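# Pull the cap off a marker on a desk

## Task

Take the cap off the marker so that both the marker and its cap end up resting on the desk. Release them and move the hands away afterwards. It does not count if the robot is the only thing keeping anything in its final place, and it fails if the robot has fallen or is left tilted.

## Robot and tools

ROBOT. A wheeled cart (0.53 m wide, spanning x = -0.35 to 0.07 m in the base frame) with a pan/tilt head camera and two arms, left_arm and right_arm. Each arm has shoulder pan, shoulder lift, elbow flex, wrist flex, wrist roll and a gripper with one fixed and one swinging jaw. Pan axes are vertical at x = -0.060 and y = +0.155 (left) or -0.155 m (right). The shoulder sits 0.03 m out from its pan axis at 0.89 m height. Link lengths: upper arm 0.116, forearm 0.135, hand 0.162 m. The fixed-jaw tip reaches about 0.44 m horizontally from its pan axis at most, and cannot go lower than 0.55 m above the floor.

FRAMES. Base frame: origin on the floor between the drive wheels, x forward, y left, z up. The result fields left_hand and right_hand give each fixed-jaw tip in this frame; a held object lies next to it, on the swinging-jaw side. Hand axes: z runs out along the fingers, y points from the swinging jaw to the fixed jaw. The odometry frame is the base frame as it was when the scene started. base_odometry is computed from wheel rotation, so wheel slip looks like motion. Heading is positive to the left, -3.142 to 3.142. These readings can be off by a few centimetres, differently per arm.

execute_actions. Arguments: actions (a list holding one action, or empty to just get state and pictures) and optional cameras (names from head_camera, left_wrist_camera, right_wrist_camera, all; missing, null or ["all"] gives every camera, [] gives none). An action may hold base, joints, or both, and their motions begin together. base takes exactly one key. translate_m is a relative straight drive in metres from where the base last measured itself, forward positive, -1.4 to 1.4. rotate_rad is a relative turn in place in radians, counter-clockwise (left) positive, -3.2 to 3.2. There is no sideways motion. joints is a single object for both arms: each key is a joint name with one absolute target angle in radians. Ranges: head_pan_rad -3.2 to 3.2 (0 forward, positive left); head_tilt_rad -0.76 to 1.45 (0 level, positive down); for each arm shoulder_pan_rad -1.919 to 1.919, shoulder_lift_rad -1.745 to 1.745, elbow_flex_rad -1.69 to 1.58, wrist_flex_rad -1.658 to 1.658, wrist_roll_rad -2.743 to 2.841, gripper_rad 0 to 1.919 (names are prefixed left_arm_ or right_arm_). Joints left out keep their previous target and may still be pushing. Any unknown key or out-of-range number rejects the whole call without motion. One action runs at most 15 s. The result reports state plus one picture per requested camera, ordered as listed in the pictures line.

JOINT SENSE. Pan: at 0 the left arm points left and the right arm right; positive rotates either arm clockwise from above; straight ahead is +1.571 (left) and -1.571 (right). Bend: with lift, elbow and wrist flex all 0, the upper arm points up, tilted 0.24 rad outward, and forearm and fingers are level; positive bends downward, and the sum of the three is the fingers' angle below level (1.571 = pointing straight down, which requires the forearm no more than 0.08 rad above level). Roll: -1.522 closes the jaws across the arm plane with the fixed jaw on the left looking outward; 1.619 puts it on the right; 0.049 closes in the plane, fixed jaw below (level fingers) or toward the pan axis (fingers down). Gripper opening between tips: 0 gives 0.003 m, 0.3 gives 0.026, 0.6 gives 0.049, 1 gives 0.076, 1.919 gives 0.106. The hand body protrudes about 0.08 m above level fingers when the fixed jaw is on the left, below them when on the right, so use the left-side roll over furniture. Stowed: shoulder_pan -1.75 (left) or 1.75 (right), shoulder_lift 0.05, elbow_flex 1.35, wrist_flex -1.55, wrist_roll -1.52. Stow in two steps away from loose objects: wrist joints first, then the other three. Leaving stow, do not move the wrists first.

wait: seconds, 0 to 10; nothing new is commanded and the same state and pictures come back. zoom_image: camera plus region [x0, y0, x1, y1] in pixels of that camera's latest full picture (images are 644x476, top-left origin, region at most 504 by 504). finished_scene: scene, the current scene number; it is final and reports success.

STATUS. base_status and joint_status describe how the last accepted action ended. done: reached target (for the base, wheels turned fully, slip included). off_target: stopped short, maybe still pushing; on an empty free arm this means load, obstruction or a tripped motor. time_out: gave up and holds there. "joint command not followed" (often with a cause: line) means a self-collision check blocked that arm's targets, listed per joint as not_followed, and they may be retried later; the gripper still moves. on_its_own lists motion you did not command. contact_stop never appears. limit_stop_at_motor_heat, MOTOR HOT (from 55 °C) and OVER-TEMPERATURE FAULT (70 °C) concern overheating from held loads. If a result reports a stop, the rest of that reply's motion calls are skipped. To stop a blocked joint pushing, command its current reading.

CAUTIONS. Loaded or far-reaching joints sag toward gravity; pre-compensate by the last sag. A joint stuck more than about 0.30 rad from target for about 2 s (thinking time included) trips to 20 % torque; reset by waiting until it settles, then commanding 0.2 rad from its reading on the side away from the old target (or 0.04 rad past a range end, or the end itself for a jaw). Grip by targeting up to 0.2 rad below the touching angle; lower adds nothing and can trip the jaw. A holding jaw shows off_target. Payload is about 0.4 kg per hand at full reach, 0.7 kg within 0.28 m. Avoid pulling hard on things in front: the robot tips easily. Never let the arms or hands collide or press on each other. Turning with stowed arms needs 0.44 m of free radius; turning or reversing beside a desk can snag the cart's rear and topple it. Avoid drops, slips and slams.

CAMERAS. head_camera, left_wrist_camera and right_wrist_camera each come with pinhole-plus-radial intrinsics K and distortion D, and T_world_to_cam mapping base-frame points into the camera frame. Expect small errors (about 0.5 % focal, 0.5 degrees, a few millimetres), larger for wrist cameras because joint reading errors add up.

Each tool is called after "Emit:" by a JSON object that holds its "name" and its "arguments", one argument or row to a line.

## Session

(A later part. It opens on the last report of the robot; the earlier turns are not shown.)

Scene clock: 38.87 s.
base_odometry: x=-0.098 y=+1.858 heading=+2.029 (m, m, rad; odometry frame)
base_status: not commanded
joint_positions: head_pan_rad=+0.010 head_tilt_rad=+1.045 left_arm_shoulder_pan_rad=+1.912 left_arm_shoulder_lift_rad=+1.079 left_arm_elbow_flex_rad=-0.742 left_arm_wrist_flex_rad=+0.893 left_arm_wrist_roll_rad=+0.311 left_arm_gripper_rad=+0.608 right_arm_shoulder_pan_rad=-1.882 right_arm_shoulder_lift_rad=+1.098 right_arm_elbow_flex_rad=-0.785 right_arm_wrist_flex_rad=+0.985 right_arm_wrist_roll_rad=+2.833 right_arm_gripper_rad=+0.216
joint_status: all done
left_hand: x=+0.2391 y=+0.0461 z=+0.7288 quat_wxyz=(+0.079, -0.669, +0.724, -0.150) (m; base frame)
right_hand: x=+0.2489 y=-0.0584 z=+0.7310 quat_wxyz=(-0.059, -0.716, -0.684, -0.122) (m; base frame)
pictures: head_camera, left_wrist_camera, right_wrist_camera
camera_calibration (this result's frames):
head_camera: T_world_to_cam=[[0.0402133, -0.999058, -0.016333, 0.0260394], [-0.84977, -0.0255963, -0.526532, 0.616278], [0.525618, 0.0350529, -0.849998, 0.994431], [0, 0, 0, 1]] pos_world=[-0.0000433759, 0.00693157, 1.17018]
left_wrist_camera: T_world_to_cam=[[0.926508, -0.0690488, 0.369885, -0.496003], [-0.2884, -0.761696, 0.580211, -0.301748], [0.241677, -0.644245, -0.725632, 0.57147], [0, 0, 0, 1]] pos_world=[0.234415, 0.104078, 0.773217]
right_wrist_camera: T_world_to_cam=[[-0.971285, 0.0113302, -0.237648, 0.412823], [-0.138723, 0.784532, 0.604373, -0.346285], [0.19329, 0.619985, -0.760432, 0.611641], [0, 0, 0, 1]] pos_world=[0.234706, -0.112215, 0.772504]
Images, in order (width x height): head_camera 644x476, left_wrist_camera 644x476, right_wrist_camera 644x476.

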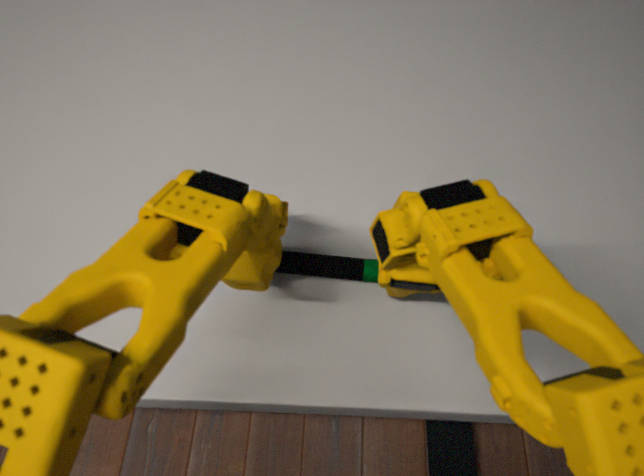

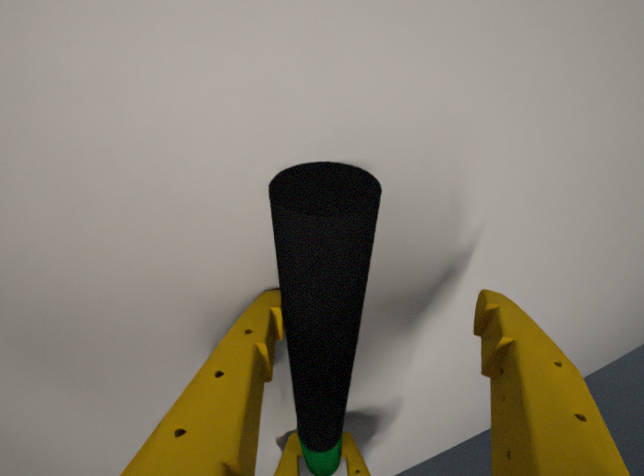

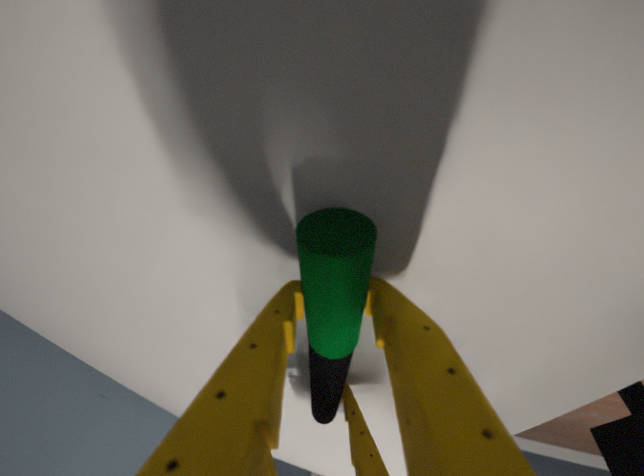

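Emit:
{"name": "execute_actions", "arguments": {
  "actions": [
    {"joints":{"left_arm_gripper_rad":0.02,"right_arm_gripper_rad":0.02,"left_arm_shoulder_lift_rad":1.05}}
  ],
  "cameras": ["left_wrist_camera"]
}}

Emit:
{"name": "execute_actions", "arguments": {
  "actions": [
    {"joints":{"left_arm_shoulder_pan_rad":1.83,"right_arm_shoulder_pan_rad":-1.80,"left_arm_wrist_roll_rad":0.2}}
  ]
}}

Scene clock: 39.83 s.
base_odometry: x=-0.098 y=+1.858 heading=+2.029 (m, m, rad; odometry frame)
base_status: not commanded
joint_positions: head_pan_rad=+0.010 head_tilt_rad=+1.045 left_arm_shoulder_pan_rad=+1.912 left_arm_shoulder_lift_rad=+1.079 left_arm_elbow_flex_rad=-0.742 left_arm_wrist_flex_rad=+0.893 left_arm_wrist_roll_rad=+0.311 left_arm_gripper_rad=+0.206 right_arm_shoulder_pan_rad=-1.882 right_arm_shoulder_lift_rad=+1.098 right_arm_elbow_flex_rad=-0.785 right_arm_wrist_flex_rad=+0.986 right_arm_wrist_roll_rad=+2.833 right_arm_gripper_rad=+0.215
joint_status: left_arm_gripper_rad off_target (ended at +0.206, target +0.020); right_arm_gripper_rad off_target (ended at +0.215, target +0.020); the others done
left_hand: x=+0.2391 y=+0.0461 z=+0.7288 quat_wxyz=(+0.079, -0.669, +0.724, -0.150) (m; base frame)
right_hand: x=+0.2487 y=-0.0585 z=+0.7309 quat_wxyz=(-0.059, -0.716, -0.685, -0.121) (m; base frame)
pictures: left_wrist_camera
camera_calibration (this result's frames):
left_wrist_camera: T_world_to_cam=[[0.926508, -0.0690488, 0.369885, -0.496003], [-0.2884, -0.761696, 0.580211, -0.301748], [0.241677, -0.644245, -0.725632, 0.57147], [0, 0, 0, 1]] pos_world=[0.234415, 0.104078, 0.773217]
Images, in order (width x height): left_wrist_camera 644x476.

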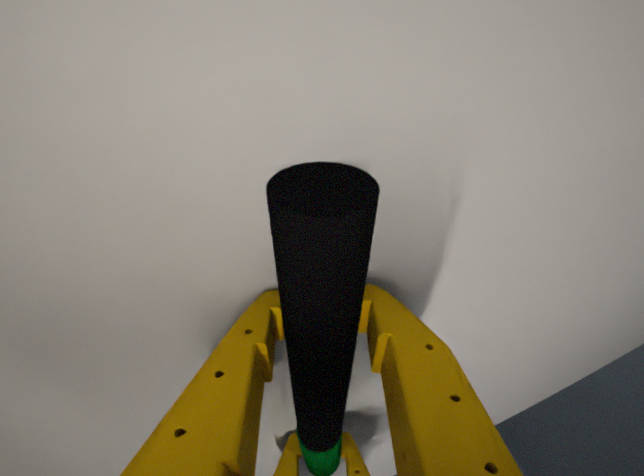

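Scene clock: 40.57 s.
base_odometry: x=-0.098 y=+1.858 heading=+2.029 (m, m, rad; odometry frame)
base_status: not commanded
joint_positions: head_pan_rad=+0.010 head_tilt_rad=+1.045 left_arm_shoulder_pan_rad=+1.837 left_arm_shoulder_lift_rad=+1.079 left_arm_elbow_flex_rad=-0.748 left_arm_wrist_flex_rad=+0.893 left_arm_wrist_roll_rad=+0.215 left_arm_gripper_rad=+0.206 right_arm_shoulder_pan_rad=-1.810 right_arm_shoulder_lift_rad=+1.098 right_arm_elbow_flex_rad=-0.785 right_arm_wrist_flex_rad=+0.988 right_arm_wrist_roll_rad=+2.835 right_arm_gripper_rad=+0.215
joint_status: all done
left_hand: x=+0.2476 y=+0.0694 z=+0.7299 quat_wxyz=(+0.093, -0.661, +0.731, -0.145) (m; base frame)
right_hand: x=+0.2546 y=-0.0810 z=+0.7308 quat_wxyz=(-0.063, -0.740, -0.659, -0.118) (m; base frame)
pictures: head_camera, left_wrist_camera, right_wrist_camera
camera_calibration (this result's frames):
head_camera: T_world_to_cam=[[0.0402132, -0.999058, -0.016333, 0.0260394], [-0.84977, -0.0255962, -0.526532, 0.616278], [0.525618, 0.0350529, -0.849998, 0.994431], [0, 0, 0, 1]] pos_world=[-0.0000433715, 0.00693157, 1.17018]
left_wrist_camera: T_world_to_cam=[[0.919357, -0.0946483, 0.38187, -0.507853], [-0.309391, -0.773503, 0.553146, -0.256432], [0.243023, -0.626686, -0.740409, 0.594346], [0, 0, 0, 1]] pos_world=[0.243121, 0.12605, 0.775837]
right_wrist_camera: T_world_to_cam=[[-0.968746, 0.0795696, -0.234947, 0.421487], [-0.081279, 0.793046, 0.603715, -0.341125], [0.234361, 0.603943, -0.761793, 0.613674], [0, 0, 0, 1]] pos_world=[0.236766, -0.133634, 0.772462]
Images, in order (width x height): head_camera 644x476, left_wrist_camera 644x476, right_wrist_camera 644x476.

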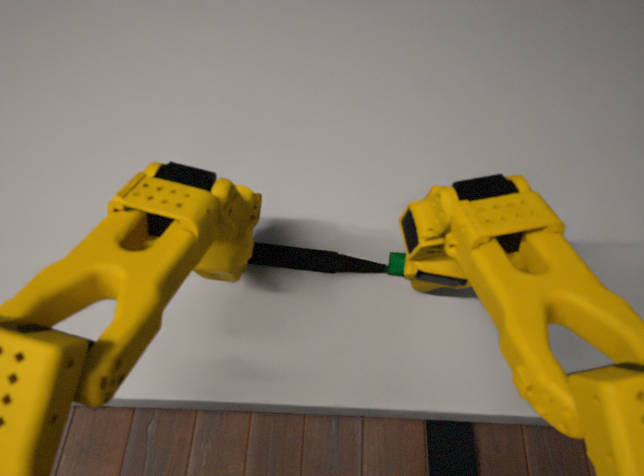

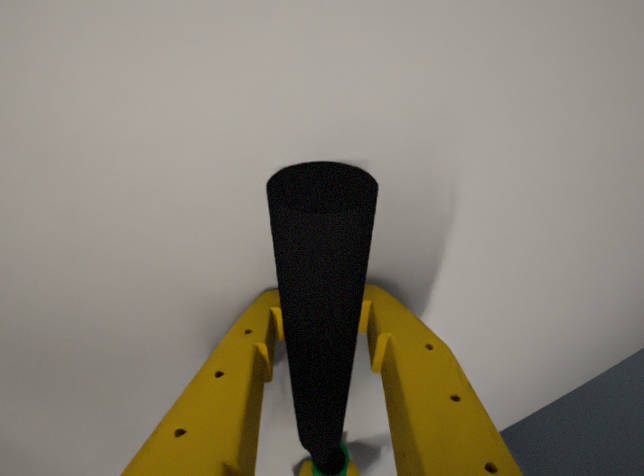

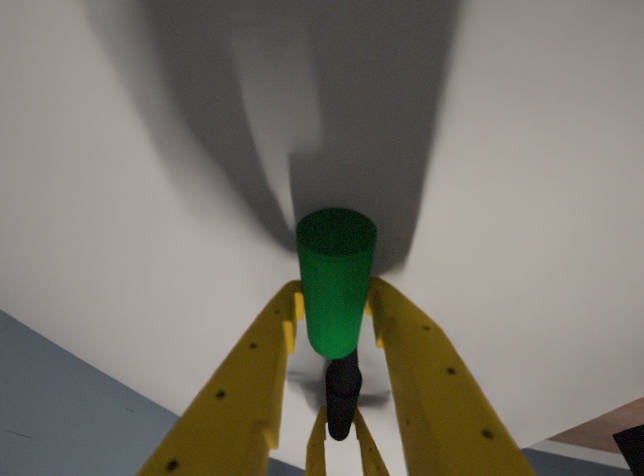

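Emit:
{"name": "execute_actions", "arguments": {
  "actions": [
    {"joints":{"left_arm_shoulder_pan_rad":1.77,"right_arm_shoulder_pan_rad":-1.72,"left_arm_wrist_roll_rad":0.15}}
  ],
  "cameras": []
}}

Emit:
{"name": "execute_actions", "arguments": {
  "actions": [
    {"joints":{"left_arm_gripper_rad":0.5,"right_arm_gripper_rad":0.4}}
  ],
  "cameras": []
}}

Emit:
{"name": "execute_actions", "arguments": {
  "actions": [
    {"joints":{"left_arm_shoulder_lift_rad":0.56,"left_arm_elbow_flex_rad":-0.26,"left_arm_wrist_flex_rad":0.88,"right_arm_shoulder_lift_rad":0.68,"right_arm_elbow_flex_rad":-0.44,"right_arm_wrist_flex_rad":0.85}}
  ],
  "cameras": []
}}

Emit:
{"name": "execute_actions", "arguments": {
  "actions": [
    {"base":{"translate_m":-0.3},"joints":{"head_tilt_rad":0.8,"left_arm_shoulder_lift_rad":0,"left_arm_elbow_flex_rad":0,"right_arm_shoulder_lift_rad":0,"right_arm_elbow_flex_rad":0,"left_arm_shoulder_pan_rad":1.3,"right_arm_shoulder_pan_rad":-1.3}}
  ],
  "cameras": ["head_camera"]
}}

Scene clock: 41.50 s.
base_odometry: x=-0.098 y=+1.858 heading=+2.029 (m, m, rad; odometry frame)
base_status: not commanded
joint_positions: head_pan_rad=+0.010 head_tilt_rad=+1.045 left_arm_shoulder_pan_rad=+1.779 left_arm_shoulder_lift_rad=+1.079 left_arm_elbow_flex_rad=-0.748 left_arm_wrist_flex_rad=+0.893 left_arm_wrist_roll_rad=+0.163 left_arm_gripper_rad=+0.206 right_arm_shoulder_pan_rad=-1.726 right_arm_shoulder_lift_rad=+1.098 right_arm_elbow_flex_rad=-0.785 right_arm_wrist_flex_rad=+0.988 right_arm_wrist_roll_rad=+2.835 right_arm_gripper_rad=+0.215
joint_status: all done
left_hand: x=+0.2521 y=+0.0878 z=+0.7298 quat_wxyz=(+0.101, -0.663, +0.729, -0.140) (m; base frame)
right_hand: x=+0.2597 y=-0.1078 z=+0.7308 quat_wxyz=(-0.068, -0.767, -0.627, -0.116) (m; base frame)
pictures: none
No camera images: the call's "cameras" was empty. Leave "cameras" out to get every camera's image.

Scene clock: 42.27 s.
base_odometry: x=-0.098 y=+1.858 heading=+2.029 (m, m, rad; odometry frame)
base_status: not commanded
joint_positions: head_pan_rad=+0.010 head_tilt_rad=+1.045 left_arm_shoulder_pan_rad=+1.779 left_arm_shoulder_lift_rad=+1.079 left_arm_elbow_flex_rad=-0.748 left_arm_wrist_flex_rad=+0.893 left_arm_wrist_roll_rad=+0.161 left_arm_gripper_rad=+0.490 right_arm_shoulder_pan_rad=-1.726 right_arm_shoulder_lift_rad=+1.092 right_arm_elbow_flex_rad=-0.785 right_arm_wrist_flex_rad=+0.988 right_arm_wrist_roll_rad=+2.835 right_arm_gripper_rad=+0.387
joint_status: all done
left_hand: x=+0.2521 y=+0.0878 z=+0.7298 quat_wxyz=(+0.101, -0.662, +0.729, -0.140) (m; base frame)
right_hand: x=+0.2607 y=-0.1076 z=+0.7326 quat_wxyz=(-0.069, -0.767, -0.627, -0.118) (m; base frame)
pictures: none
No camera images: the call's "cameras" was empty. Leave "cameras" out to get every camera's image.

Scene clock: 43.40 s.
base_odometry: x=-0.098 y=+1.858 heading=+2.029 (m, m, rad; odometry frame)
base_status: not commanded
joint_positions: head_pan_rad=+0.010 head_tilt_rad=+1.045 left_arm_shoulder_pan_rad=+1.777 left_arm_shoulder_lift_rad=+0.621 left_arm_elbow_flex_rad=-0.256 left_arm_wrist_flex_rad=+0.890 left_arm_wrist_roll_rad=+0.161 left_arm_gripper_rad=+0.491 right_arm_shoulder_pan_rad=-1.726 right_arm_shoulder_lift_rad=+0.749 right_arm_elbow_flex_rad=-0.436 right_arm_wrist_flex_rad=+0.859 right_arm_wrist_roll_rad=+2.835 right_arm_gripper_rad=+0.390
joint_status: all done
left_hand: x=+0.2225 y=+0.0945 z=+0.7710 quat_wxyz=(+0.092, -0.665, +0.730, -0.127) (m; base frame)
right_hand: x=+0.2633 y=-0.1072 z=+0.7759 quat_wxyz=(-0.100, -0.759, -0.620, -0.171) (m; base frame)
pictures: none
No camera images: the call's "cameras" was empty. Leave "cameras" out to get every camera's image.

Scene clock: 45.67 s.
base_odometry: x=+0.034 y=+1.589 heading=+2.030 (m, m, rad; odometry frame)
base_status: done
joint_positions: head_pan_rad=+0.010 head_tilt_rad=+0.814 left_arm_shoulder_pan_rad=+1.306 left_arm_shoulder_lift_rad=+0.049 left_arm_elbow_flex_rad=+0.006 left_arm_wrist_flex_rad=+0.890 left_arm_wrist_roll_rad=+0.161 left_arm_gripper_rad=+0.491 right_arm_shoulder_pan_rad=-1.306 right_arm_shoulder_lift_rad=+0.051 right_arm_elbow_flex_rad=+0.005 right_arm_wrist_flex_rad=+0.859 right_arm_wrist_roll_rad=+2.835 right_arm_gripper_rad=+0.390
joint_status: all done
left_hand: x=+0.2168 y=+0.2287 z=+0.8681 quat_wxyz=(+0.233, -0.787, +0.535, -0.200) (m; base frame)
right_hand: x=+0.2315 y=-0.2370 z=+0.8800 quat_wxyz=(-0.217, -0.842, -0.433, -0.238) (m; base frame)
pictures: head_camera
camera_calibration (this result's frames):
head_camera: T_world_to_cam=[[0.0431441, -0.999029, -0.00896545, 0.017697], [-0.706863, -0.0241825, -0.706937, 0.83064], [0.706033, 0.0368375, -0.70722, 0.838573], [0, 0, 0, 1]] pos_world=[-0.00567458, 0.00687586, 1.18042]
Images, in order (width x height): head_camera 644x476.

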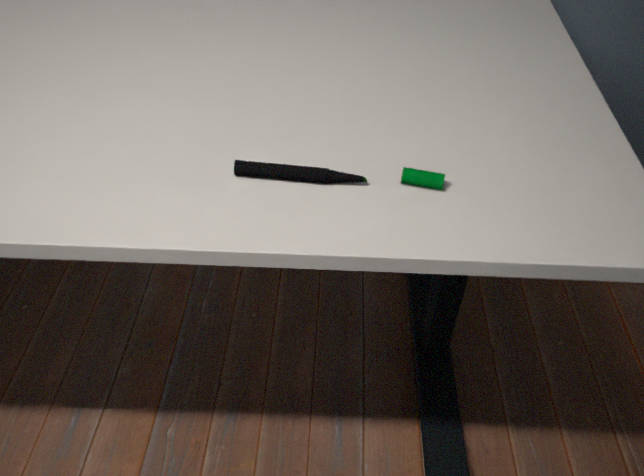

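Emit:
{"name": "finished_scene", "arguments": {
  "scene": 1
}}

The scene is finished: the task was done.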